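## Task

Turn the three dice so the pips on their upper faces total 3, with every die lying flat and wholly on the mat. Then open the hands and move them away. The robot must not tip over or end leaning, and dice that stay put only because the robot holds them do not count.

## Robot and tools

ROBOT. A wheeled cart carrying a head camera and two arms, left_arm and right_arm, each with a gripper and a wrist camera. The cart is 0.53 m wide and spans x = -0.35 to 0.07 m in the base frame. Each arm turns about a vertical pan axis at x = -0.060, y = +0.155 (left) or -0.155 m (right). The shoulder sits 0.03 m outward from that axis, 0.89 m above the floor. Link lengths: upper arm 0.116, forearm 0.135, hand 0.162 m. The fixed-jaw tip reaches about 0.44 m from its pan axis at most and cannot go below roughly 0.55 m above the floor.

FRAMES. Base frame: origin on the floor between the drive wheels, x forward, y left, z up. The reported left_hand and right_hand are the fixed-jaw tips in this frame; a held object sits beside the tip on the swinging-jaw side. Hand axes: z along the fingers, y from swinging jaw toward fixed jaw. Odometry frame = base frame at scene start; base_odometry counts wheel rotation only, so slip shows as travel; heading is + to the left, -3.142 to 3.142. Hand readings may be off by a few cm, differently per arm.

execute_actions(actions, cameras). actions is a list holding one action or none (empty = just report state and images). An action may have "base", "joints", or both; they start together. base takes exactly one key: {"translate_m": d}, a relative drive in metres, forward positive, -1.4 to 1.4; or {"rotate_rad": d}, a relative turn in place in radians, left/counter-clockwise positive, -3.2 to 3.2. No sideways motion. A base move is measured from the position in the latest state report. joints is a single dict keyed by joint name (both arms and head in the same dict), each value an absolute target in radians: head_pan_rad -3.2..3.2 (0 forward, + left); head_tilt_rad -0.76..1.45 (0 level, + down); per arm (left_arm_... / right_arm_...): shoulder_pan_rad -1.919..1.919, shoulder_lift_rad -1.745..1.745, elbow_flex_rad -1.69..1.58, wrist_flex_rad -1.658..1.658, wrist_roll_rad -2.743..2.841, gripper_rad 0..1.919. Done-tolerances: 0.02 for pan, roll and head, 0.1 lift, 0.07 elbow, 0.03 wrist_flex and gripper. Unknown keys or out-of-range numbers reject the whole call. Omitted joints may keep driving toward earlier targets without being reported. One action runs at most 15 s. cameras: list from head_camera, left_wrist_camera, right_wrist_camera, all; omitted/null/["all"] gives every camera, [] none. The pictures line lists image order.

wait(seconds 0..10) commands nothing and returns state and images. zoom_image(camera, region [x0,y0,x1,y1] pixels, top-left origin, max 504x504) magnifies the latest full image of that camera. finished_scene(scene) ends the current scene for good after the last command is held, and reports success; the next task then appears. Replying without any tool call ends everything.

JOINT GEOMETRY. Pan 0 points left_arm left and right_arm right; positive pan turns clockwise from above; straight ahead is +1.571 (left) and -1.571 (right). With lift, elbow and wrist_flex at 0 the upper arm tilts 0.24 rad out from vertical and forearm and fingers are horizontal; positive values bend downward, and their sum is the finger angle below horizontal (1.571 = pointing down, possible only if the forearm is no more than 0.08 rad above horizontal). wrist_roll -1.522: jaws close across the arm plane, fixed jaw on the left looking outward; 1.619: fixed jaw on the right; 0.049: jaws close within the plane, fixed jaw below (level fingers) or toward the pan axis (fingers down). With level fingers near furniture, keep the fixed jaw on the left, since the hand body bulges about 0.08 m on the other side. Jaw gap vs gripper angle: 0→0.003, 0.3→0.026, 0.6→0.049, 1→0.076, 1.919→0.106 m.

GRIPPING. Commanding below the contact angle squeezes; the squeeze peaks 0.2 rad below contact, and going further can trip the jaw. A holding jaw reads off_target; done means empty or near-empty. Loads: about 0.4 kg at full reach, 0.7 kg within 0.28 m of the pan axis.

RESULT LINES. base_status/joint_status: done (base done = wheels turned the commanded amount, slip included); off_target = stopped short and maybe still pushing (load sag, obstruction, or tripped motor); time_out = target dropped, holding in place. "joint command not followed" plus a cause means a self/arm-to-arm clearance check withheld that arm's targets (gripper still obeyed); named joints then show not_followed and may be retried each action until valid targets are given. on_its_own lists motion you did not command. MOTOR HOT warns from 55 °C; OVER-TEMPERATURE FAULT means an arm was halted and limp motors must cool; affected keys show limit_stop_at_motor_heat, so resend them.

SAG AND TRIPS. Loaded or extended joints settle on the gravity side; aim later moves past the target by the observed sag. A joint held more than about 0.30 rad from its target for about 2 s trips to 20 % torque, with no status saying so; thinking time counts toward those 2 s. To reset: once the reading is steady, command 0.2 rad from the reading on the side away from the offending target (or 0.04 rad beyond the range end, or the end itself for a jaw). To stop a blocked joint pushing, set its target equal to its reading.

STOWING AND DRIVING. Stowed arm: pan -1.75 (left) / 1.75 (right), lift 0.05, elbow 1.35, wrist_flex -1.55, roll -1.52. Stow in two steps, wrists first then the other three, away from loose items; leaving stow, do not move the wrists first. Turning in place with stowed arms needs 0.44 m clear radius. Near a desk, turning or reversing can snag the rear and topple the robot.

AVOID. Arms or hands hitting or pressing on each other, strong pulls or pushes (especially pulling on something in front), dropping or slamming dice, knocking items off, long heavy holds. Loose objects may get brief outside nudges.

Each tool is called after "Call:" by a JSON object that holds its "fn" and its "kwargs".

## Session

I'll start by looking at the current state.

Call:
{"fn": "execute_actions", "kwargs": {"actions": []}}

Scene clock: 0.00 s.
base_odometry: x=+0.000 y=+0.000 heading=+0.000 (m, m, rad; odometry frame)
base_status: not commanded
joint_positions: head_pan_rad=-0.009 head_tilt_rad=+0.023 left_arm_shoulder_pan_rad=-1.751 left_arm_shoulder_lift_rad=+0.067 left_arm_elbow_flex_rad=+1.318 left_arm_wrist_flex_rad=-1.505 left_arm_wrist_roll_rad=-1.538 left_arm_gripper_rad=+1.920 right_arm_shoulder_pan_rad=+1.748 right_arm_shoulder_lift_rad=-0.010 right_arm_elbow_flex_rad=+1.391 right_arm_wrist_flex_rad=-1.619 right_arm_wrist_roll_rad=-1.514 right_arm_gripper_rad=+1.920
joint_status: not commanded
left_hand: x=-0.3097 y=+0.1017 z=+0.8919 quat_wxyz=(-0.073, -0.661, -0.055, +0.745) (m; base frame)
right_hand: x=-0.3015 y=-0.1196 z=+0.9130 quat_wxyz=(-0.073, +0.616, -0.052, -0.783) (m; base frame)
pictures: head_camera, left_wrist_camera, right_wrist_camera
Images, in order (width x height): head_camera 644x476, left_wrist_camera 644x476, right_wrist_camera 644x476.

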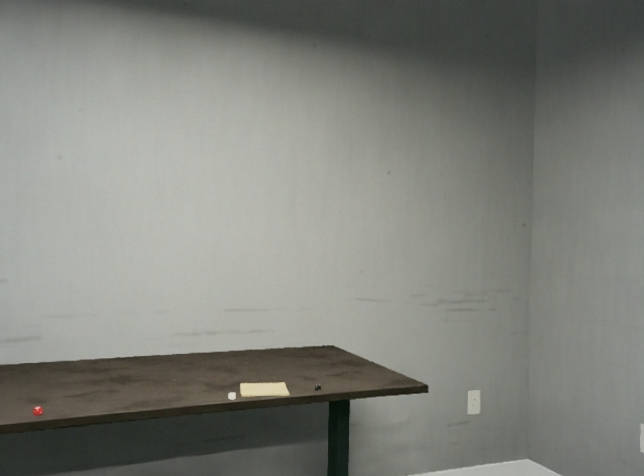

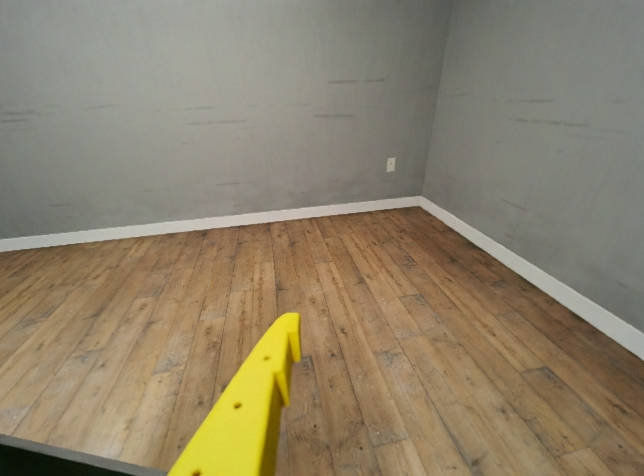

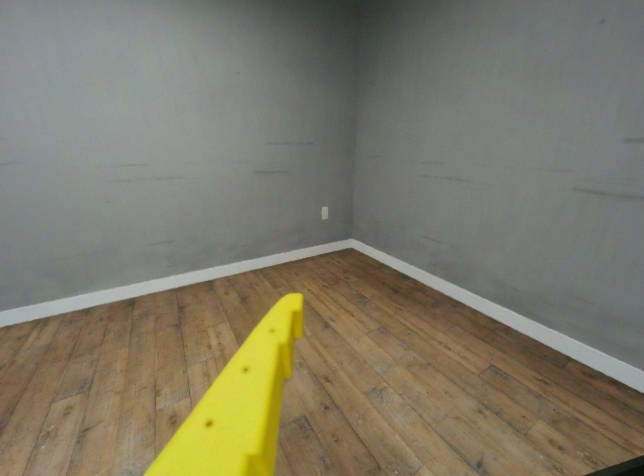

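Call:
{"fn": "execute_actions", "kwargs": {"actions": [{"joints": {"head_tilt_rad": 0.35}}], "cameras": ["head_camera"]}}

Scene clock: 3.80 s.
base_odometry: x=+0.000 y=+0.000 heading=+0.000 (m, m, rad; odometry frame)
base_status: not commanded
joint_positions: head_pan_rad=-0.009 head_tilt_rad=+0.343 left_arm_shoulder_pan_rad=-1.751 left_arm_shoulder_lift_rad=+0.067 left_arm_elbow_flex_rad=+1.318 left_arm_wrist_flex_rad=-1.505 left_arm_wrist_roll_rad=-1.538 left_arm_gripper_rad=+1.920 right_arm_shoulder_pan_rad=+1.748 right_arm_shoulder_lift_rad=-0.010 right_arm_elbow_flex_rad=+1.391 right_arm_wrist_flex_rad=-1.619 right_arm_wrist_roll_rad=-1.514 right_arm_gripper_rad=+1.920
joint_status: all done
left_hand: x=-0.3097 y=+0.1017 z=+0.8919 quat_wxyz=(-0.073, -0.661, -0.055, +0.745) (m; base frame)
right_hand: x=-0.3015 y=-0.1196 z=+0.9130 quat_wxyz=(-0.073, +0.616, -0.052, -0.783) (m; base frame)
pictures: head_camera
Images, in order (width x height): head_camera 644x476.

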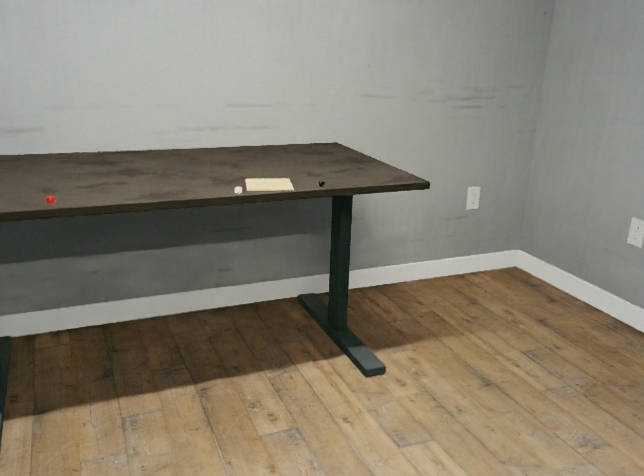

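Call:
{"fn": "zoom_image", "kwargs": {"camera": "head_camera", "region": [0, 130, 440, 230]}}

Region (0, 130, 440, 230) of head_camera's 644x476 image, scaled by 1.145; it fills the top 115 rows of this view, and the rest is white.

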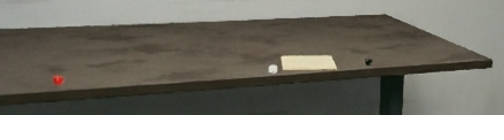

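Call:
{"fn": "execute_actions", "kwargs": {"actions": [{"base": {"translate_m": 0.75}}], "cameras": ["head_camera"]}}

Scene clock: 31.43 s.
base_odometry: x=+0.750 y=+0.000 heading=+0.000 (m, m, rad; odometry frame)
base_status: done
joint_positions: head_pan_rad=-0.009 head_tilt_rad=+0.343 left_arm_shoulder_pan_rad=-1.751 left_arm_shoulder_lift_rad=+0.067 left_arm_elbow_flex_rad=+1.318 left_arm_wrist_flex_rad=-1.505 left_arm_wrist_roll_rad=-1.538 left_arm_gripper_rad=+1.920 right_arm_shoulder_pan_rad=+1.748 right_arm_shoulder_lift_rad=-0.010 right_arm_elbow_flex_rad=+1.391 right_arm_wrist_flex_rad=-1.619 right_arm_wrist_roll_rad=-1.514 right_arm_gripper_rad=+1.920
joint_status: not commanded
left_hand: x=-0.3097 y=+0.1017 z=+0.8919 quat_wxyz=(-0.073, -0.661, -0.055, +0.745) (m; base frame)
right_hand: x=-0.3015 y=-0.1196 z=+0.9130 quat_wxyz=(-0.073, +0.616, -0.052, -0.783) (m; base frame)
pictures: head_camera
Images, in order (width x height): head_camera 644x476.

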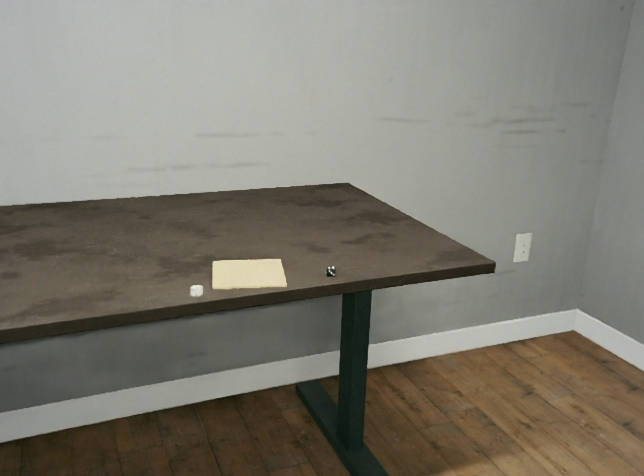

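Call:
{"fn": "zoom_image", "kwargs": {"camera": "head_camera", "region": [0, 170, 504, 360]}}

Region (0, 170, 504, 360) of head_camera's 644x476 image, scaled by 1.000; it fills the top 190 rows of this view, and the rest is white.

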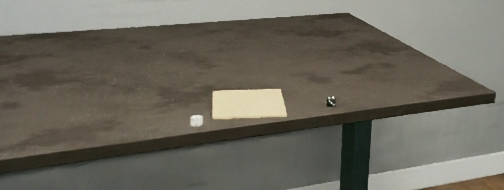

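Call:
{"fn": "execute_actions", "kwargs": {"actions": [{"base": {"rotate_rad": 0.6}}], "cameras": ["head_camera"]}}

Scene clock: 55.87 s.
base_odometry: x=+0.749 y=+0.000 heading=+0.599 (m, m, rad; odometry frame)
base_status: done
joint_positions: head_pan_rad=-0.009 head_tilt_rad=+0.343 left_arm_shoulder_pan_rad=-1.751 left_arm_shoulder_lift_rad=+0.067 left_arm_elbow_flex_rad=+1.318 left_arm_wrist_flex_rad=-1.505 left_arm_wrist_roll_rad=-1.538 left_arm_gripper_rad=+1.920 right_arm_shoulder_pan_rad=+1.748 right_arm_shoulder_lift_rad=-0.010 right_arm_elbow_flex_rad=+1.391 right_arm_wrist_flex_rad=-1.619 right_arm_wrist_roll_rad=-1.514 right_arm_gripper_rad=+1.920
joint_status: not commanded
left_hand: x=-0.3097 y=+0.1017 z=+0.8919 quat_wxyz=(-0.073, -0.661, -0.055, +0.745) (m; base frame)
right_hand: x=-0.3015 y=-0.1196 z=+0.9130 quat_wxyz=(-0.073, +0.616, -0.052, -0.783) (m; base frame)
pictures: head_camera
Images, in order (width x height): head_camera 644x476.

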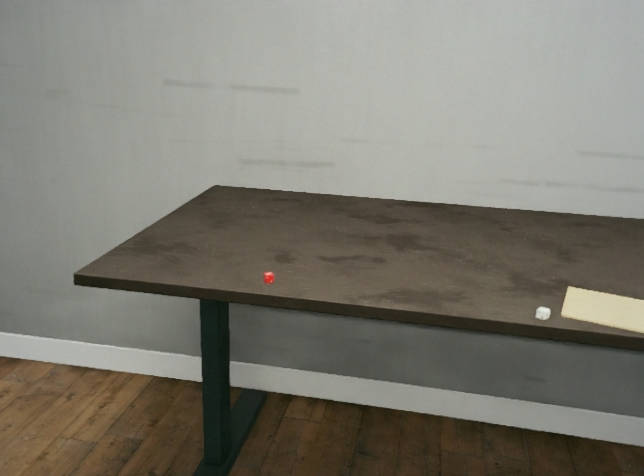

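Call:
{"fn": "execute_actions", "kwargs": {"actions": [{"base": {"translate_m": 0.78}}], "cameras": ["head_camera"]}}

Scene clock: 68.47 s.
base_odometry: x=+1.392 y=+0.442 heading=+0.602 (m, m, rad; odometry frame)
base_status: done
joint_positions: head_pan_rad=-0.009 head_tilt_rad=+0.343 left_arm_shoulder_pan_rad=-1.751 left_arm_shoulder_lift_rad=+0.067 left_arm_elbow_flex_rad=+1.318 left_arm_wrist_flex_rad=-1.505 left_arm_wrist_roll_rad=-1.538 left_arm_gripper_rad=+1.920 right_arm_shoulder_pan_rad=+1.748 right_arm_shoulder_lift_rad=-0.010 right_arm_elbow_flex_rad=+1.391 right_arm_wrist_flex_rad=-1.619 right_arm_wrist_roll_rad=-1.514 right_arm_gripper_rad=+1.920
joint_status: not commanded
left_hand: x=-0.3097 y=+0.1017 z=+0.8919 quat_wxyz=(-0.073, -0.661, -0.055, +0.745) (m; base frame)
right_hand: x=-0.3015 y=-0.1196 z=+0.9130 quat_wxyz=(-0.073, +0.616, -0.052, -0.783) (m; base frame)
pictures: head_camera
Images, in order (width x height): head_camera 644x476.

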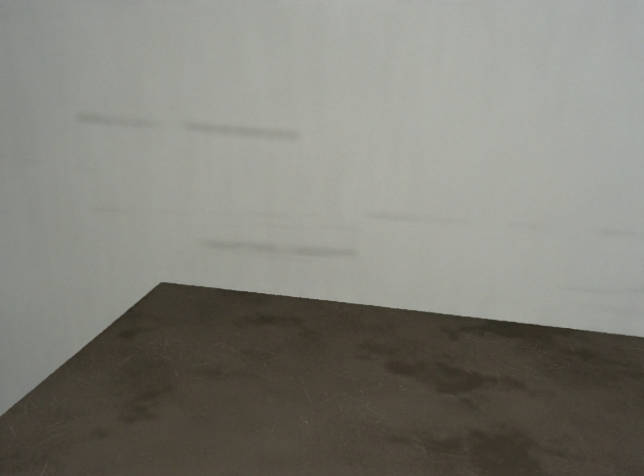

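Now rotate back to face the table and tilt the head down.

Call:
{"fn": "execute_actions", "kwargs": {"actions": [{"base": {"rotate_rad": -0.3}, "joints": {"head_tilt_rad": 0.9}}], "cameras": ["head_camera"]}}

Scene clock: 72.97 s.
base_odometry: x=+1.392 y=+0.442 heading=+0.303 (m, m, rad; odometry frame)
base_status: done
joint_positions: head_pan_rad=-0.009 head_tilt_rad=+0.895 left_arm_shoulder_pan_rad=-1.751 left_arm_shoulder_lift_rad=+0.067 left_arm_elbow_flex_rad=+1.318 left_arm_wrist_flex_rad=-1.505 left_arm_wrist_roll_rad=-1.538 left_arm_gripper_rad=+1.920 right_arm_shoulder_pan_rad=+1.748 right_arm_shoulder_lift_rad=-0.010 right_arm_elbow_flex_rad=+1.391 right_arm_wrist_flex_rad=-1.619 right_arm_wrist_roll_rad=-1.514 right_arm_gripper_rad=+1.920
joint_status: all done
left_hand: x=-0.3097 y=+0.1017 z=+0.8919 quat_wxyz=(-0.073, -0.661, -0.055, +0.745) (m; base frame)
right_hand: x=-0.3015 y=-0.1196 z=+0.9130 quat_wxyz=(-0.073, +0.616, -0.052, -0.783) (m; base frame)
pictures: head_camera
Images, in order (width x height): head_camera 644x476.

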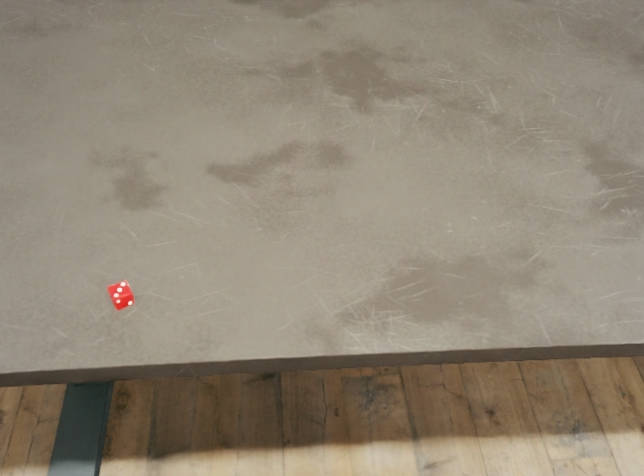

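Call:
{"fn": "zoom_image", "kwargs": {"camera": "head_camera", "region": [80, 255, 160, 335]}}

Region (80, 255, 160, 335) of head_camera's 644x476 image, scaled by 6.300.

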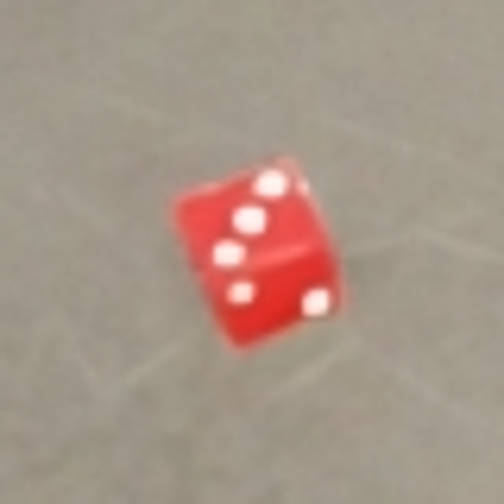

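Call:
{"fn": "execute_actions", "kwargs": {"actions": [{"base": {"rotate_rad": 0.05}}], "cameras": []}}

Call:
{"fn": "execute_actions", "kwargs": {"actions": [{"base": {"translate_m": 0.13}, "joints": {"head_tilt_rad": 1.1}}], "cameras": ["head_camera"]}}

Scene clock: 89.90 s.
base_odometry: x=+1.392 y=+0.442 heading=+0.355 (m, m, rad; odometry frame)
base_status: done
joint_positions: head_pan_rad=-0.009 head_tilt_rad=+0.895 left_arm_shoulder_pan_rad=-1.751 left_arm_shoulder_lift_rad=+0.067 left_arm_elbow_flex_rad=+1.318 left_arm_wrist_flex_rad=-1.505 left_arm_wrist_roll_rad=-1.538 left_arm_gripper_rad=+1.920 right_arm_shoulder_pan_rad=+1.748 right_arm_shoulder_lift_rad=-0.010 right_arm_elbow_flex_rad=+1.391 right_arm_wrist_flex_rad=-1.619 right_arm_wrist_roll_rad=-1.514 right_arm_gripper_rad=+1.920
joint_status: not commanded
left_hand: x=-0.3097 y=+0.1017 z=+0.8919 quat_wxyz=(-0.073, -0.661, -0.055, +0.745) (m; base frame)
right_hand: x=-0.3015 y=-0.1196 z=+0.9130 quat_wxyz=(-0.073, +0.616, -0.052, -0.783) (m; base frame)
pictures: none
No camera images: the call's "cameras" was empty. Leave "cameras" out to get every camera's image.

Scene clock: 91.47 s.
base_odometry: x=+1.514 y=+0.487 heading=+0.351 (m, m, rad; odometry frame)
base_status: done
joint_positions: head_pan_rad=-0.009 head_tilt_rad=+1.095 left_arm_shoulder_pan_rad=-1.751 left_arm_shoulder_lift_rad=+0.067 left_arm_elbow_flex_rad=+1.318 left_arm_wrist_flex_rad=-1.505 left_arm_wrist_roll_rad=-1.538 left_arm_gripper_rad=+1.920 right_arm_shoulder_pan_rad=+1.748 right_arm_shoulder_lift_rad=-0.010 right_arm_elbow_flex_rad=+1.391 right_arm_wrist_flex_rad=-1.619 right_arm_wrist_roll_rad=-1.514 right_arm_gripper_rad=+1.920
joint_status: all done
left_hand: x=-0.3097 y=+0.1017 z=+0.8919 quat_wxyz=(-0.073, -0.661, -0.055, +0.745) (m; base frame)
right_hand: x=-0.3015 y=-0.1196 z=+0.9130 quat_wxyz=(-0.073, +0.616, -0.052, -0.783) (m; base frame)
pictures: head_camera
Images, in order (width x height): head_camera 644x476.

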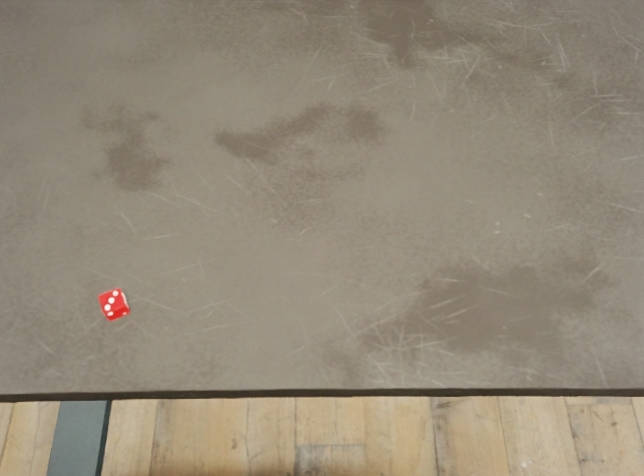

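Call:
{"fn": "zoom_image", "kwargs": {"camera": "head_camera", "region": [75, 265, 155, 345]}}

Region (75, 265, 155, 345) of head_camera's 644x476 image, scaled by 6.300.

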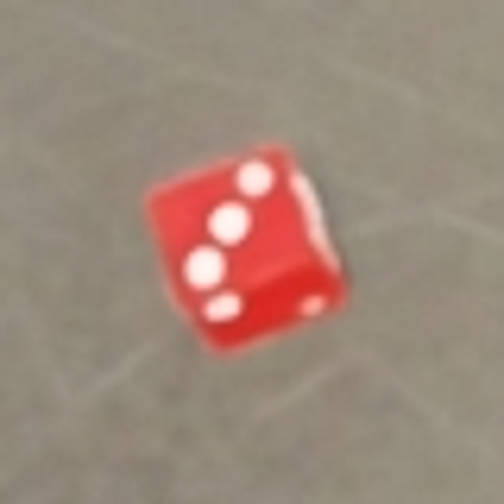

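Call:
{"fn": "execute_actions", "kwargs": {"actions": [{"joints": {"left_arm_shoulder_pan_rad": 1.44}}], "cameras": ["head_camera", "left_wrist_camera"]}}

Scene clock: 113.90 s.
base_odometry: x=+1.514 y=+0.487 heading=+0.351 (m, m, rad; odometry frame)
base_status: not commanded
joint_positions: head_pan_rad=-0.009 head_tilt_rad=+1.095 left_arm_shoulder_pan_rad=+1.431 left_arm_shoulder_lift_rad=+0.067 left_arm_elbow_flex_rad=+1.318 left_arm_wrist_flex_rad=-1.505 left_arm_wrist_roll_rad=-1.538 left_arm_gripper_rad=+1.920 right_arm_shoulder_pan_rad=+1.748 right_arm_shoulder_lift_rad=-0.010 right_arm_elbow_flex_rad=+1.391 right_arm_wrist_flex_rad=-1.619 right_arm_wrist_roll_rad=-1.514 right_arm_gripper_rad=+1.920
joint_status: all done
left_hand: x=+0.1917 y=+0.1983 z=+0.8919 quat_wxyz=(+0.746, -0.041, +0.662, +0.058) (m; base frame)
right_hand: x=-0.3015 y=-0.1196 z=+0.9130 quat_wxyz=(-0.073, +0.616, -0.052, -0.783) (m; base frame)
pictures: head_camera, left_wrist_camera
Images, in order (width x height): head_camera 644x476, left_wrist_camera 644x476.

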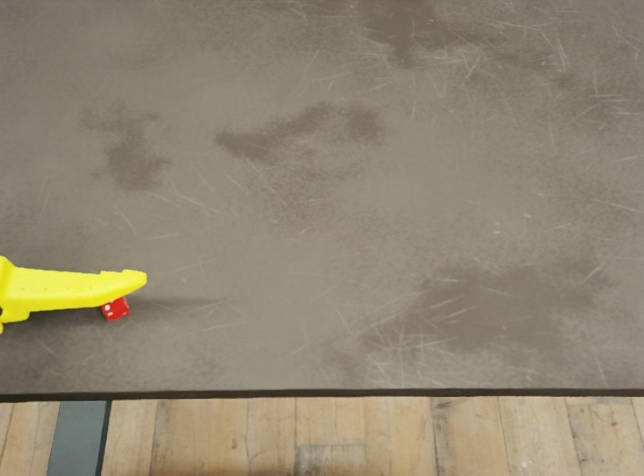

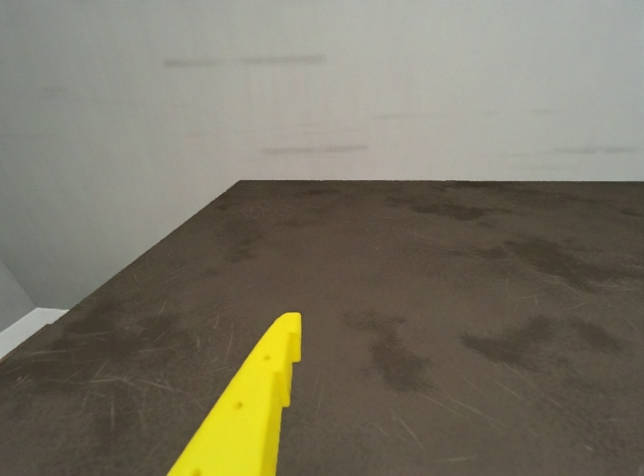

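Call:
{"fn": "execute_actions", "kwargs": {"actions": [{"joints": {"left_arm_shoulder_lift_rad": 0.6, "left_arm_elbow_flex_rad": -0.5, "left_arm_wrist_flex_rad": 1.45, "left_arm_wrist_roll_rad": 0.27, "left_arm_gripper_rad": 0.7}}], "cameras": ["head_camera", "left_wrist_camera"]}}

Scene clock: 131.73 s.
base_odometry: x=+1.514 y=+0.487 heading=+0.351 (m, m, rad; odometry frame)
base_status: not commanded
joint_positions: head_pan_rad=-0.009 head_tilt_rad=+1.095 left_arm_shoulder_pan_rad=+1.431 left_arm_shoulder_lift_rad=+0.621 left_arm_elbow_flex_rad=-0.464 left_arm_wrist_flex_rad=+1.443 left_arm_wrist_roll_rad=+0.262 left_arm_gripper_rad=+0.708 right_arm_shoulder_pan_rad=+1.748 right_arm_shoulder_lift_rad=-0.010 right_arm_elbow_flex_rad=+1.391 right_arm_wrist_flex_rad=-1.619 right_arm_wrist_roll_rad=-1.514 right_arm_gripper_rad=+1.920
joint_status: all done
left_hand: x=+0.1784 y=+0.1865 z=+0.7931 quat_wxyz=(-0.010, -0.820, +0.572, +0.011) (m; base frame)
right_hand: x=-0.3015 y=-0.1196 z=+0.9130 quat_wxyz=(-0.073, +0.616, -0.052, -0.783) (m; base frame)
pictures: head_camera, left_wrist_camera
Images, in order (width x height): head_camera 644x476, left_wrist_camera 644x476.

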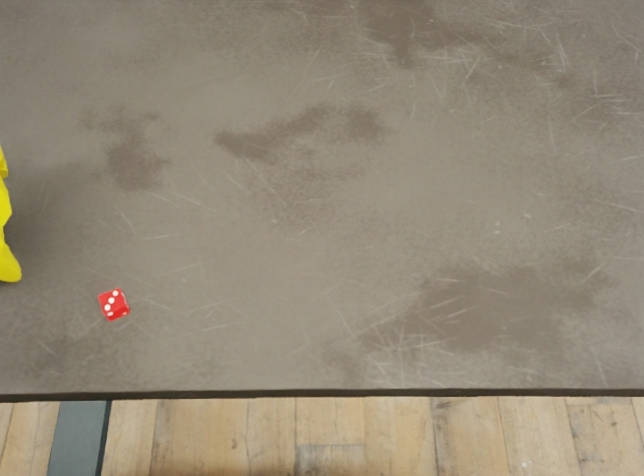

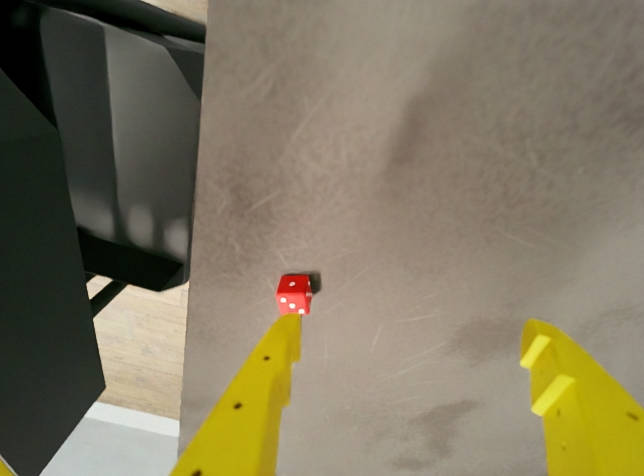

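Call:
{"fn": "execute_actions", "kwargs": {"actions": [{"joints": {"left_arm_shoulder_lift_rad": 0.32, "left_arm_elbow_flex_rad": 0.13, "left_arm_wrist_flex_rad": 1.07}}], "cameras": ["head_camera", "left_wrist_camera"]}}

Scene clock: 153.23 s.
base_odometry: x=+1.514 y=+0.487 heading=+0.351 (m, m, rad; odometry frame)
base_status: not commanded
joint_positions: head_pan_rad=-0.009 head_tilt_rad=+1.095 left_arm_shoulder_pan_rad=+1.431 left_arm_shoulder_lift_rad=+0.362 left_arm_elbow_flex_rad=+0.133 left_arm_wrist_flex_rad=+1.076 left_arm_wrist_roll_rad=+0.262 left_arm_gripper_rad=+0.708 right_arm_shoulder_pan_rad=+1.748 right_arm_shoulder_lift_rad=-0.010 right_arm_elbow_flex_rad=+1.391 right_arm_wrist_flex_rad=-1.619 right_arm_wrist_roll_rad=-1.514 right_arm_gripper_rad=+1.920
joint_status: all done
left_hand: x=+0.1483 y=+0.1823 z=+0.7695 quat_wxyz=(+0.000, -0.820, +0.572, +0.000) (m; base frame)
right_hand: x=-0.3015 y=-0.1196 z=+0.9130 quat_wxyz=(-0.073, +0.616, -0.052, -0.783) (m; base frame)
pictures: head_camera, left_wrist_camera
Images, in order (width x height): head_camera 644x476, left_wrist_camera 644x476.

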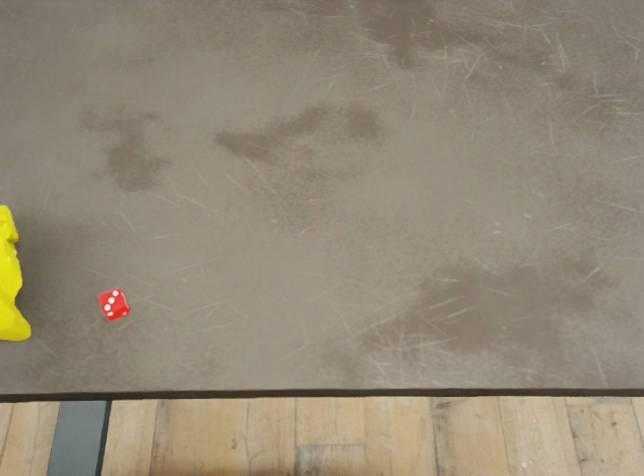

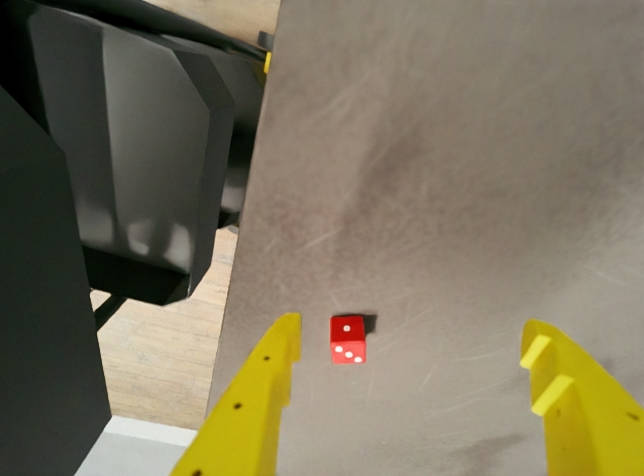

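Call:
{"fn": "zoom_image", "kwargs": {"camera": "left_wrist_camera", "region": [230, 270, 430, 420]}}

Region (230, 270, 430, 420) of left_wrist_camera's 644x476 image, scaled by 2.520; it fills the top 378 rows of this view, and the rest is white.

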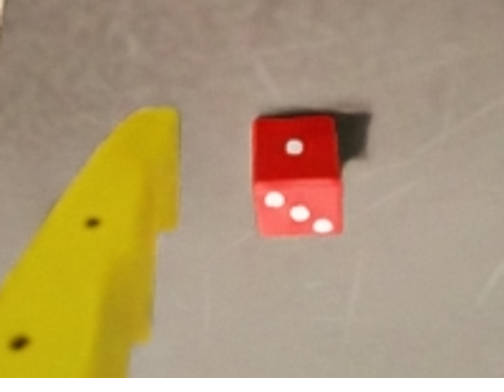

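Call:
{"fn": "execute_actions", "kwargs": {"actions": [{"joints": {"left_arm_shoulder_lift_rad": 0.39, "left_arm_elbow_flex_rad": 0.23, "left_arm_wrist_flex_rad": 0.93}}], "cameras": ["left_wrist_camera"]}}

Scene clock: 170.00 s.
base_odometry: x=+1.514 y=+0.487 heading=+0.351 (m, m, rad; odometry frame)
base_status: not commanded
joint_positions: head_pan_rad=-0.009 head_tilt_rad=+1.095 left_arm_shoulder_pan_rad=+1.431 left_arm_shoulder_lift_rad=+0.400 left_arm_elbow_flex_rad=+0.231 left_arm_wrist_flex_rad=+0.937 left_arm_wrist_roll_rad=+0.262 left_arm_gripper_rad=+0.708 right_arm_shoulder_pan_rad=+1.748 right_arm_shoulder_lift_rad=-0.010 right_arm_elbow_flex_rad=+1.391 right_arm_wrist_flex_rad=-1.619 right_arm_wrist_roll_rad=-1.514 right_arm_gripper_rad=+1.920
joint_status: all done
left_hand: x=+0.1432 y=+0.1816 z=+0.7509 quat_wxyz=(+0.001, -0.820, +0.572, -0.001) (m; base frame)
right_hand: x=-0.3015 y=-0.1196 z=+0.9130 quat_wxyz=(-0.073, +0.616, -0.052, -0.783) (m; base frame)
pictures: left_wrist_camera
Images, in order (width x height): left_wrist_camera 644x476.

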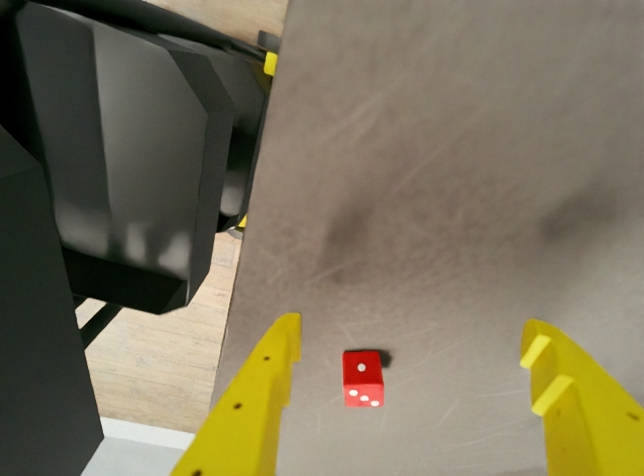

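Call:
{"fn": "execute_actions", "kwargs": {"actions": [{"joints": {"head_pan_rad": 0.4}}], "cameras": ["head_camera"]}}

Scene clock: 179.70 s.
base_odometry: x=+1.514 y=+0.487 heading=+0.351 (m, m, rad; odometry frame)
base_status: not commanded
joint_positions: head_pan_rad=+0.390 head_tilt_rad=+1.095 left_arm_shoulder_pan_rad=+1.431 left_arm_shoulder_lift_rad=+0.400 left_arm_elbow_flex_rad=+0.231 left_arm_wrist_flex_rad=+0.937 left_arm_wrist_roll_rad=+0.262 left_arm_gripper_rad=+0.708 right_arm_shoulder_pan_rad=+1.748 right_arm_shoulder_lift_rad=-0.010 right_arm_elbow_flex_rad=+1.391 right_arm_wrist_flex_rad=-1.619 right_arm_wrist_roll_rad=-1.514 right_arm_gripper_rad=+1.920
joint_status: all done
left_hand: x=+0.1432 y=+0.1816 z=+0.7509 quat_wxyz=(+0.001, -0.820, +0.572, -0.001) (m; base frame)
right_hand: x=-0.3015 y=-0.1196 z=+0.9130 quat_wxyz=(-0.073, +0.616, -0.052, -0.783) (m; base frame)
pictures: head_camera
Images, in order (width x height): head_camera 644x476.

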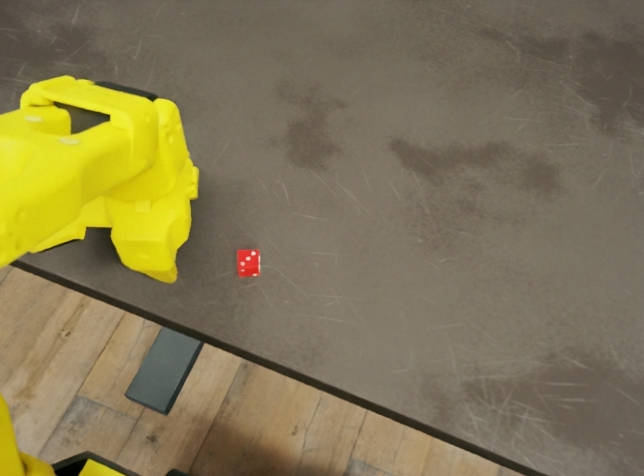

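Call:
{"fn": "execute_actions", "kwargs": {"actions": [{"joints": {"left_arm_shoulder_pan_rad": 1.55, "left_arm_wrist_roll_rad": 0.38}}], "cameras": ["head_camera", "left_wrist_camera"]}}

Scene clock: 189.17 s.
base_odometry: x=+1.514 y=+0.487 heading=+0.351 (m, m, rad; odometry frame)
base_status: not commanded
joint_positions: head_pan_rad=+0.390 head_tilt_rad=+1.095 left_arm_shoulder_pan_rad=+1.541 left_arm_shoulder_lift_rad=+0.400 left_arm_elbow_flex_rad=+0.231 left_arm_wrist_flex_rad=+0.937 left_arm_wrist_roll_rad=+0.372 left_arm_gripper_rad=+0.708 right_arm_shoulder_pan_rad=+1.748 right_arm_shoulder_lift_rad=-0.010 right_arm_elbow_flex_rad=+1.391 right_arm_wrist_flex_rad=-1.619 right_arm_wrist_roll_rad=-1.514 right_arm_gripper_rad=+1.920
joint_status: all done
left_hand: x=+0.1452 y=+0.1582 z=+0.7509 quat_wxyz=(+0.001, -0.820, +0.572, -0.001) (m; base frame)
right_hand: x=-0.3015 y=-0.1196 z=+0.9130 quat_wxyz=(-0.073, +0.616, -0.052, -0.783) (m; base frame)
pictures: head_camera, left_wrist_camera
Images, in order (width x height): head_camera 644x476, left_wrist_camera 644x476.

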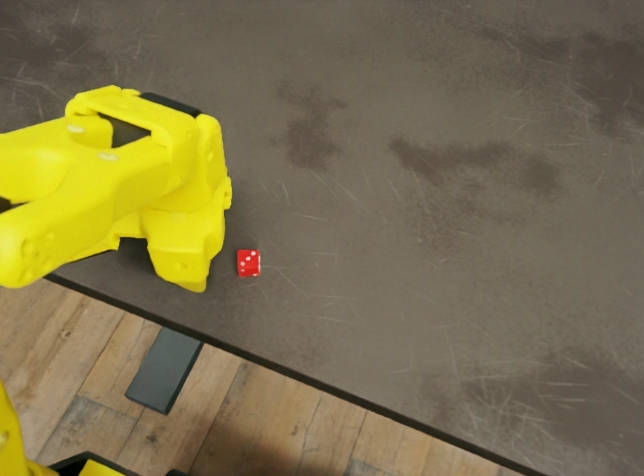

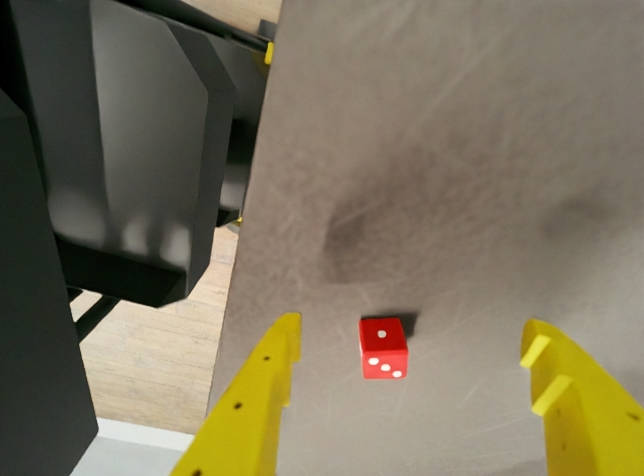

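Call:
{"fn": "zoom_image", "kwargs": {"camera": "head_camera", "region": [100, 170, 300, 320]}}

Region (100, 170, 300, 320) of head_camera's 644x476 image, scaled by 2.520; it fills the top 378 rows of this view, and the rest is white.

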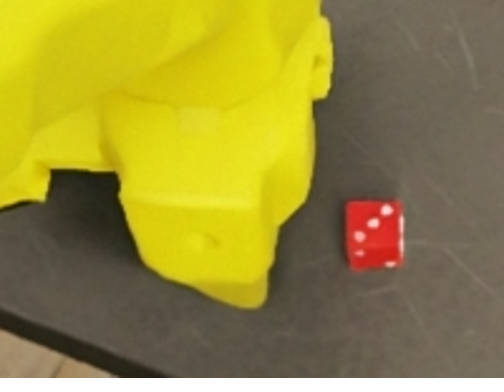

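Call:
{"fn": "execute_actions", "kwargs": {"actions": [{"joints": {"left_arm_shoulder_pan_rad": 1.71, "left_arm_wrist_roll_rad": 0.54}}], "cameras": ["head_camera", "left_wrist_camera"]}}

Scene clock: 211.63 s.
base_odometry: x=+1.514 y=+0.487 heading=+0.351 (m, m, rad; odometry frame)
base_status: not commanded
joint_positions: head_pan_rad=+0.390 head_tilt_rad=+1.095 left_arm_shoulder_pan_rad=+1.701 left_arm_shoulder_lift_rad=+0.400 left_arm_elbow_flex_rad=+0.231 left_arm_wrist_flex_rad=+0.937 left_arm_wrist_roll_rad=+0.532 left_arm_gripper_rad=+0.708 right_arm_shoulder_pan_rad=+1.748 right_arm_shoulder_lift_rad=-0.010 right_arm_elbow_flex_rad=+1.391 right_arm_wrist_flex_rad=-1.619 right_arm_wrist_roll_rad=-1.514 right_arm_gripper_rad=+1.920
joint_status: all done
left_hand: x=+0.1434 y=+0.1244 z=+0.7509 quat_wxyz=(+0.001, -0.820, +0.572, -0.002) (m; base frame)
right_hand: x=-0.3015 y=-0.1196 z=+0.9130 quat_wxyz=(-0.073, +0.616, -0.052, -0.783) (m; base frame)
pictures: head_camera, left_wrist_camera
Images, in order (width x height): head_camera 644x476, left_wrist_camera 644x476.

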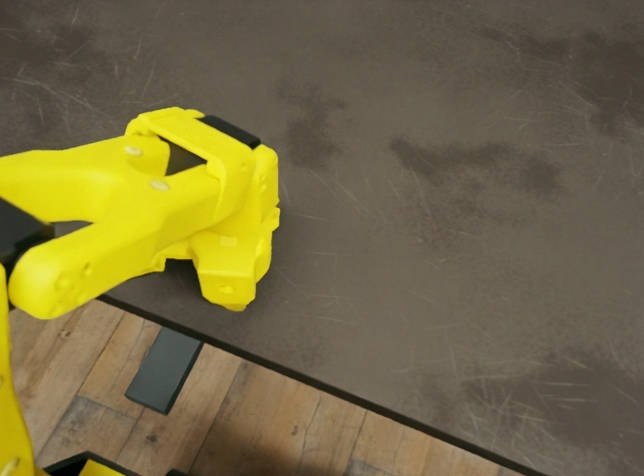

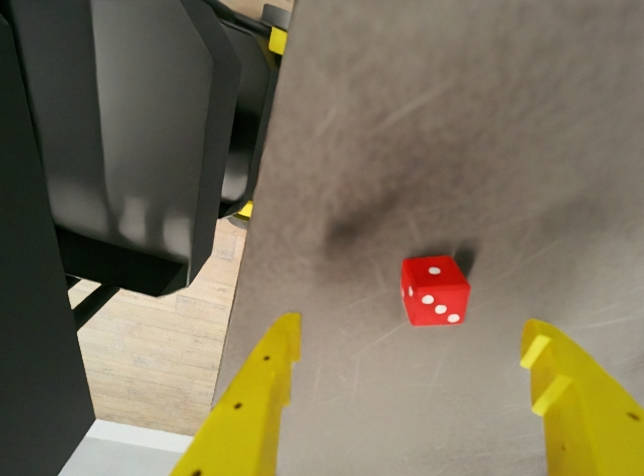

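Call:
{"fn": "zoom_image", "kwargs": {"camera": "left_wrist_camera", "region": [280, 200, 560, 400]}}

Region (280, 200, 560, 400) of left_wrist_camera's 644x476 image, scaled by 1.800; it fills the top 360 rows of this view, and the rest is white.

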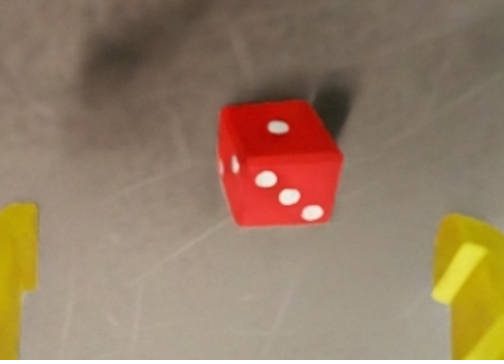

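Call:
{"fn": "execute_actions", "kwargs": {"actions": [{"joints": {"left_arm_shoulder_lift_rad": 0.565, "left_arm_elbow_flex_rad": 0.228, "left_arm_wrist_flex_rad": 0.772}}], "cameras": ["left_wrist_camera"]}}

Scene clock: 226.70 s.
base_odometry: x=+1.514 y=+0.487 heading=+0.351 (m, m, rad; odometry frame)
base_status: not commanded
joint_positions: head_pan_rad=+0.390 head_tilt_rad=+1.095 left_arm_shoulder_pan_rad=+1.701 left_arm_shoulder_lift_rad=+0.532 left_arm_elbow_flex_rad=+0.231 left_arm_wrist_flex_rad=+0.811 left_arm_wrist_roll_rad=+0.532 left_arm_gripper_rad=+0.708 right_arm_shoulder_pan_rad=+1.748 right_arm_shoulder_lift_rad=-0.010 right_arm_elbow_flex_rad=+1.391 right_arm_wrist_flex_rad=-1.619 right_arm_wrist_roll_rad=-1.514 right_arm_gripper_rad=+1.920
joint_status: left_arm_wrist_flex_rad off_target (ended at +0.811, target +0.772); the others done
left_hand: x=+0.1432 y=+0.1244 z=+0.7269 quat_wxyz=(-0.001, -0.820, +0.572, +0.001) (m; base frame)
right_hand: x=-0.3015 y=-0.1196 z=+0.9130 quat_wxyz=(-0.073, +0.616, -0.052, -0.783) (m; base frame)
pictures: left_wrist_camera
Images, in order (width x height): left_wrist_camera 644x476.

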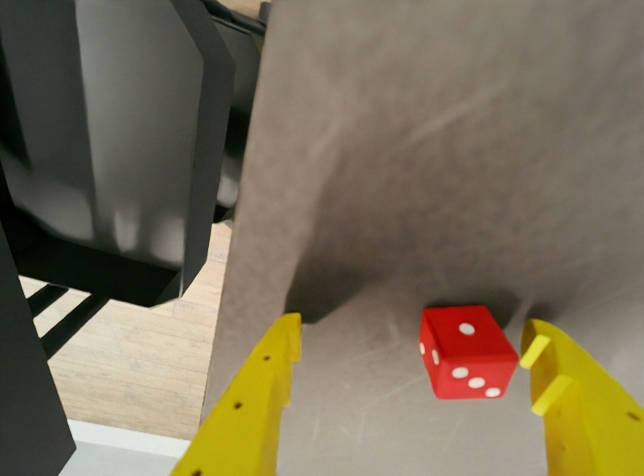

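Call:
{"fn": "execute_actions", "kwargs": {"actions": [{"joints": {"left_arm_gripper_rad": 0.12}}], "cameras": ["left_wrist_camera"]}}

Scene clock: 238.93 s.
base_odometry: x=+1.514 y=+0.487 heading=+0.351 (m, m, rad; odometry frame)
base_status: not commanded
joint_positions: head_pan_rad=+0.390 head_tilt_rad=+1.095 left_arm_shoulder_pan_rad=+1.701 left_arm_shoulder_lift_rad=+0.532 left_arm_elbow_flex_rad=+0.209 left_arm_wrist_flex_rad=+0.770 left_arm_wrist_roll_rad=+0.533 left_arm_gripper_rad=+0.176 right_arm_shoulder_pan_rad=+1.748 right_arm_shoulder_lift_rad=-0.010 right_arm_elbow_flex_rad=+1.391 right_arm_wrist_flex_rad=-1.619 right_arm_wrist_roll_rad=-1.514 right_arm_gripper_rad=+1.920
joint_status: left_arm_gripper_rad off_target (ended at +0.176, target +0.120)
on_its_own: left_arm_wrist_flex_rad moved -0.041 to your old target +0.772
left_hand: x=+0.1551 y=+0.1228 z=+0.7289 quat_wxyz=(+0.014, -0.820, +0.571, -0.027) (m; base frame)
right_hand: x=-0.3015 y=-0.1196 z=+0.9130 quat_wxyz=(-0.073, +0.616, -0.052, -0.783) (m; base frame)
pictures: left_wrist_camera
Images, in order (width x height): left_wrist_camera 644x476.

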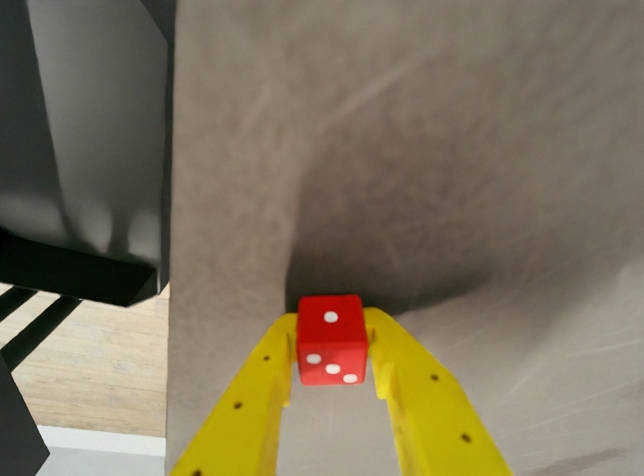

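Call:
{"fn": "execute_actions", "kwargs": {"actions": [{"joints": {"left_arm_shoulder_lift_rad": 0.1, "left_arm_elbow_flex_rad": 0.16, "left_arm_wrist_flex_rad": 1.29, "left_arm_gripper_rad": 0.03}}], "cameras": ["head_camera", "left_wrist_camera"]}}

Scene clock: 244.73 s.
base_odometry: x=+1.514 y=+0.487 heading=+0.351 (m, m, rad; odometry frame)
base_status: not commanded
joint_positions: head_pan_rad=+0.390 head_tilt_rad=+1.095 left_arm_shoulder_pan_rad=+1.701 left_arm_shoulder_lift_rad=+0.139 left_arm_elbow_flex_rad=+0.191 left_arm_wrist_flex_rad=+1.282 left_arm_wrist_roll_rad=+0.533 left_arm_gripper_rad=+0.175 right_arm_shoulder_pan_rad=+1.748 right_arm_shoulder_lift_rad=-0.010 right_arm_elbow_flex_rad=+1.391 right_arm_wrist_flex_rad=-1.619 right_arm_wrist_roll_rad=-1.514 right_arm_gripper_rad=+1.920
joint_status: left_arm_gripper_rad off_target (ended at +0.175, target +0.030); the others done
left_hand: x=+0.1275 y=+0.1264 z=+0.8027 quat_wxyz=(-0.009, -0.821, +0.571, +0.018) (m; base frame)
right_hand: x=-0.3015 y=-0.1196 z=+0.9130 quat_wxyz=(-0.073, +0.616, -0.052, -0.783) (m; base frame)
pictures: head_camera, left_wrist_camera
Images, in order (width x height): head_camera 644x476, left_wrist_camera 644x476.

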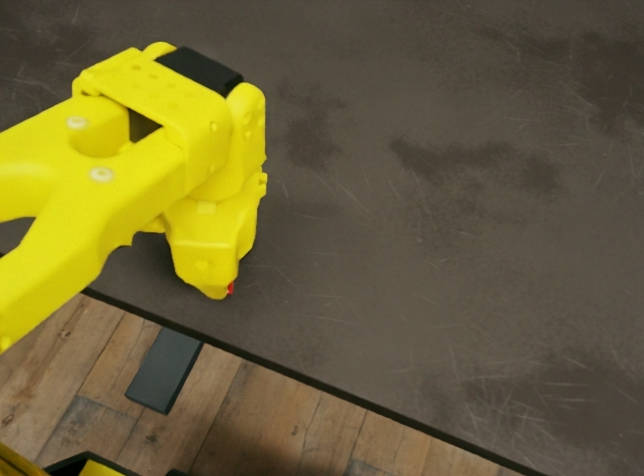

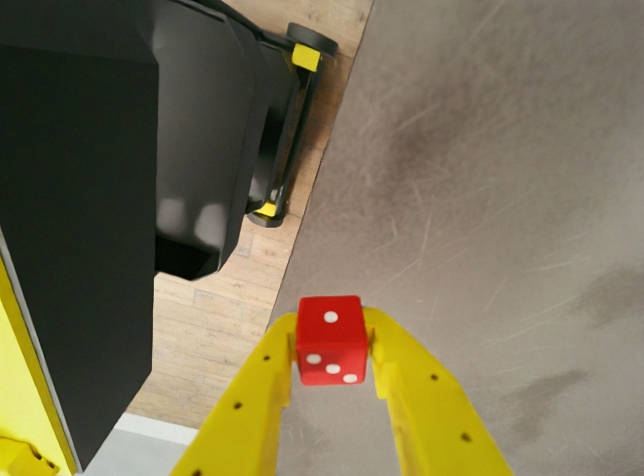

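Call:
{"fn": "execute_actions", "kwargs": {"actions": [{"base": {"translate_m": -0.3}, "joints": {"left_arm_wrist_roll_rad": -1.522, "head_pan_rad": 0.0}}], "cameras": ["left_wrist_camera"]}}

Scene clock: 267.73 s.
base_odometry: x=+1.233 y=+0.384 heading=+0.352 (m, m, rad; odometry frame)
base_status: done
joint_positions: head_pan_rad=+0.010 head_tilt_rad=+1.095 left_arm_shoulder_pan_rad=+1.701 left_arm_shoulder_lift_rad=+0.139 left_arm_elbow_flex_rad=+0.191 left_arm_wrist_flex_rad=+1.283 left_arm_wrist_roll_rad=-1.515 left_arm_gripper_rad=+0.175 right_arm_shoulder_pan_rad=+1.748 right_arm_shoulder_lift_rad=-0.010 right_arm_elbow_flex_rad=+1.391 right_arm_wrist_flex_rad=-1.619 right_arm_wrist_roll_rad=-1.514 right_arm_gripper_rad=+1.920
joint_status: all done
left_hand: x=+0.1353 y=+0.1373 z=+0.8024 quat_wxyz=(-0.021, +0.061, +0.998, +0.001) (m; base frame)
right_hand: x=-0.3015 y=-0.1196 z=+0.9130 quat_wxyz=(-0.073, +0.616, -0.052, -0.783) (m; base frame)
pictures: left_wrist_camera
Images, in order (width x height): left_wrist_camera 644x476.

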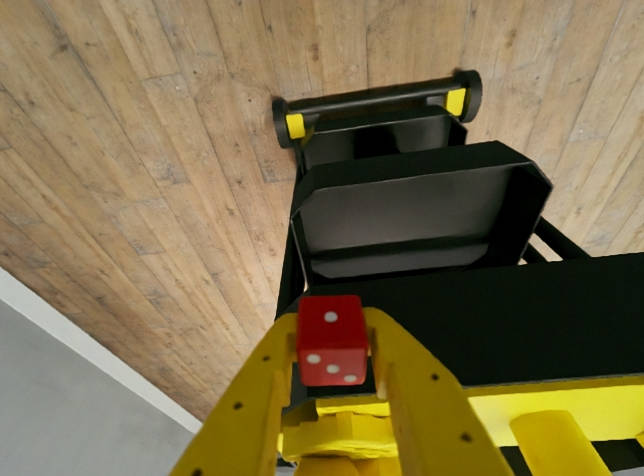

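Call:
{"fn": "execute_actions", "kwargs": {"actions": [{"base": {"rotate_rad": -1.571}}], "cameras": []}}

Call:
{"fn": "execute_actions", "kwargs": {"actions": [{"base": {"translate_m": 0.47}}], "cameras": []}}

Call:
{"fn": "execute_actions", "kwargs": {"actions": [{"base": {"rotate_rad": 1.571}}], "cameras": ["head_camera"]}}

Scene clock: 285.83 s.
base_odometry: x=+1.232 y=+0.383 heading=-1.218 (m, m, rad; odometry frame)
base_status: done
joint_positions: head_pan_rad=+0.010 head_tilt_rad=+1.095 left_arm_shoulder_pan_rad=+1.701 left_arm_shoulder_lift_rad=+0.139 left_arm_elbow_flex_rad=+0.191 left_arm_wrist_flex_rad=+1.283 left_arm_wrist_roll_rad=-1.515 left_arm_gripper_rad=+0.175 right_arm_shoulder_pan_rad=+1.748 right_arm_shoulder_lift_rad=-0.010 right_arm_elbow_flex_rad=+1.391 right_arm_wrist_flex_rad=-1.619 right_arm_wrist_roll_rad=-1.514 right_arm_gripper_rad=+1.920
joint_status: not commanded
left_hand: x=+0.1353 y=+0.1373 z=+0.8024 quat_wxyz=(-0.021, +0.061, +0.998, +0.001) (m; base frame)
right_hand: x=-0.3015 y=-0.1196 z=+0.9130 quat_wxyz=(-0.073, +0.616, -0.052, -0.783) (m; base frame)
pictures: none
No camera images: the call's "cameras" was empty. Leave "cameras" out to get every camera's image.

Scene clock: 289.10 s.
base_odometry: x=+1.393 y=-0.059 heading=-1.220 (m, m, rad; odometry frame)
base_status: done
joint_positions: head_pan_rad=+0.010 head_tilt_rad=+1.095 left_arm_shoulder_pan_rad=+1.701 left_arm_shoulder_lift_rad=+0.139 left_arm_elbow_flex_rad=+0.191 left_arm_wrist_flex_rad=+1.283 left_arm_wrist_roll_rad=-1.515 left_arm_gripper_rad=+0.175 right_arm_shoulder_pan_rad=+1.748 right_arm_shoulder_lift_rad=-0.010 right_arm_elbow_flex_rad=+1.391 right_arm_wrist_flex_rad=-1.619 right_arm_wrist_roll_rad=-1.514 right_arm_gripper_rad=+1.920
joint_status: not commanded
left_hand: x=+0.1353 y=+0.1373 z=+0.8024 quat_wxyz=(-0.021, +0.061, +0.998, +0.001) (m; base frame)
right_hand: x=-0.3015 y=-0.1196 z=+0.9130 quat_wxyz=(-0.073, +0.616, -0.052, -0.783) (m; base frame)
pictures: none
No camera images: the call's "cameras" was empty. Leave "cameras" out to get every camera's image.

Scene clock: 291.77 s.
base_odometry: x=+1.392 y=-0.058 heading=+0.349 (m, m, rad; odometry frame)
base_status: done
joint_positions: head_pan_rad=+0.010 head_tilt_rad=+1.095 left_arm_shoulder_pan_rad=+1.701 left_arm_shoulder_lift_rad=+0.139 left_arm_elbow_flex_rad=+0.191 left_arm_wrist_flex_rad=+1.283 left_arm_wrist_roll_rad=-1.515 left_arm_gripper_rad=+0.175 right_arm_shoulder_pan_rad=+1.748 right_arm_shoulder_lift_rad=-0.010 right_arm_elbow_flex_rad=+1.391 right_arm_wrist_flex_rad=-1.619 right_arm_wrist_roll_rad=-1.514 right_arm_gripper_rad=+1.920
joint_status: not commanded
left_hand: x=+0.1353 y=+0.1373 z=+0.8024 quat_wxyz=(-0.021, +0.061, +0.998, +0.001) (m; base frame)
right_hand: x=-0.3015 y=-0.1196 z=+0.9130 quat_wxyz=(-0.073, +0.616, -0.052, -0.783) (m; base frame)
pictures: head_camera
Images, in order (width x height): head_camera 644x476.

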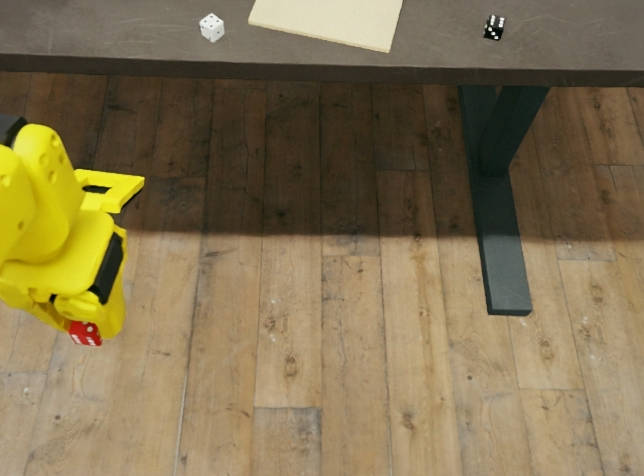

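Call:
{"fn": "execute_actions", "kwargs": {"actions": [{"base": {"translate_m": 0.3}}], "cameras": ["head_camera"]}}

Scene clock: 299.20 s.
base_odometry: x=+1.674 y=+0.046 heading=+0.352 (m, m, rad; odometry frame)
base_status: done
joint_positions: head_pan_rad=+0.010 head_tilt_rad=+1.095 left_arm_shoulder_pan_rad=+1.701 left_arm_shoulder_lift_rad=+0.138 left_arm_elbow_flex_rad=+0.191 left_arm_wrist_flex_rad=+1.283 left_arm_wrist_roll_rad=-1.515 left_arm_gripper_rad=+0.175 right_arm_shoulder_pan_rad=+1.748 right_arm_shoulder_lift_rad=-0.010 right_arm_elbow_flex_rad=+1.391 right_arm_wrist_flex_rad=-1.619 right_arm_wrist_roll_rad=-1.514 right_arm_gripper_rad=+1.920
joint_status: not commanded
left_hand: x=+0.1354 y=+0.1373 z=+0.8027 quat_wxyz=(-0.020, +0.061, +0.998, +0.001) (m; base frame)
right_hand: x=-0.3015 y=-0.1196 z=+0.9130 quat_wxyz=(-0.073, +0.616, -0.052, -0.783) (m; base frame)
pictures: head_camera
Images, in order (width x height): head_camera 644x476.

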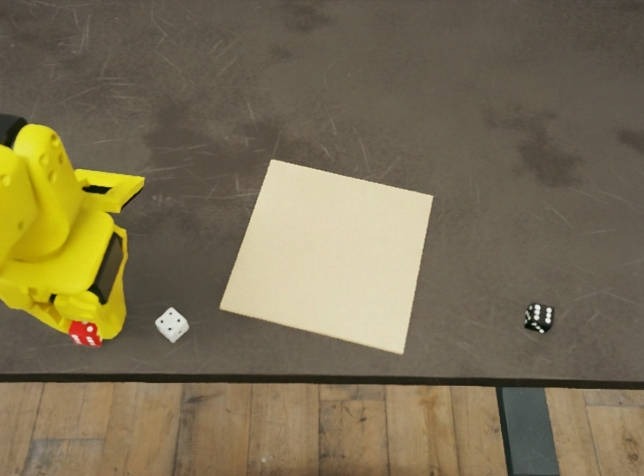

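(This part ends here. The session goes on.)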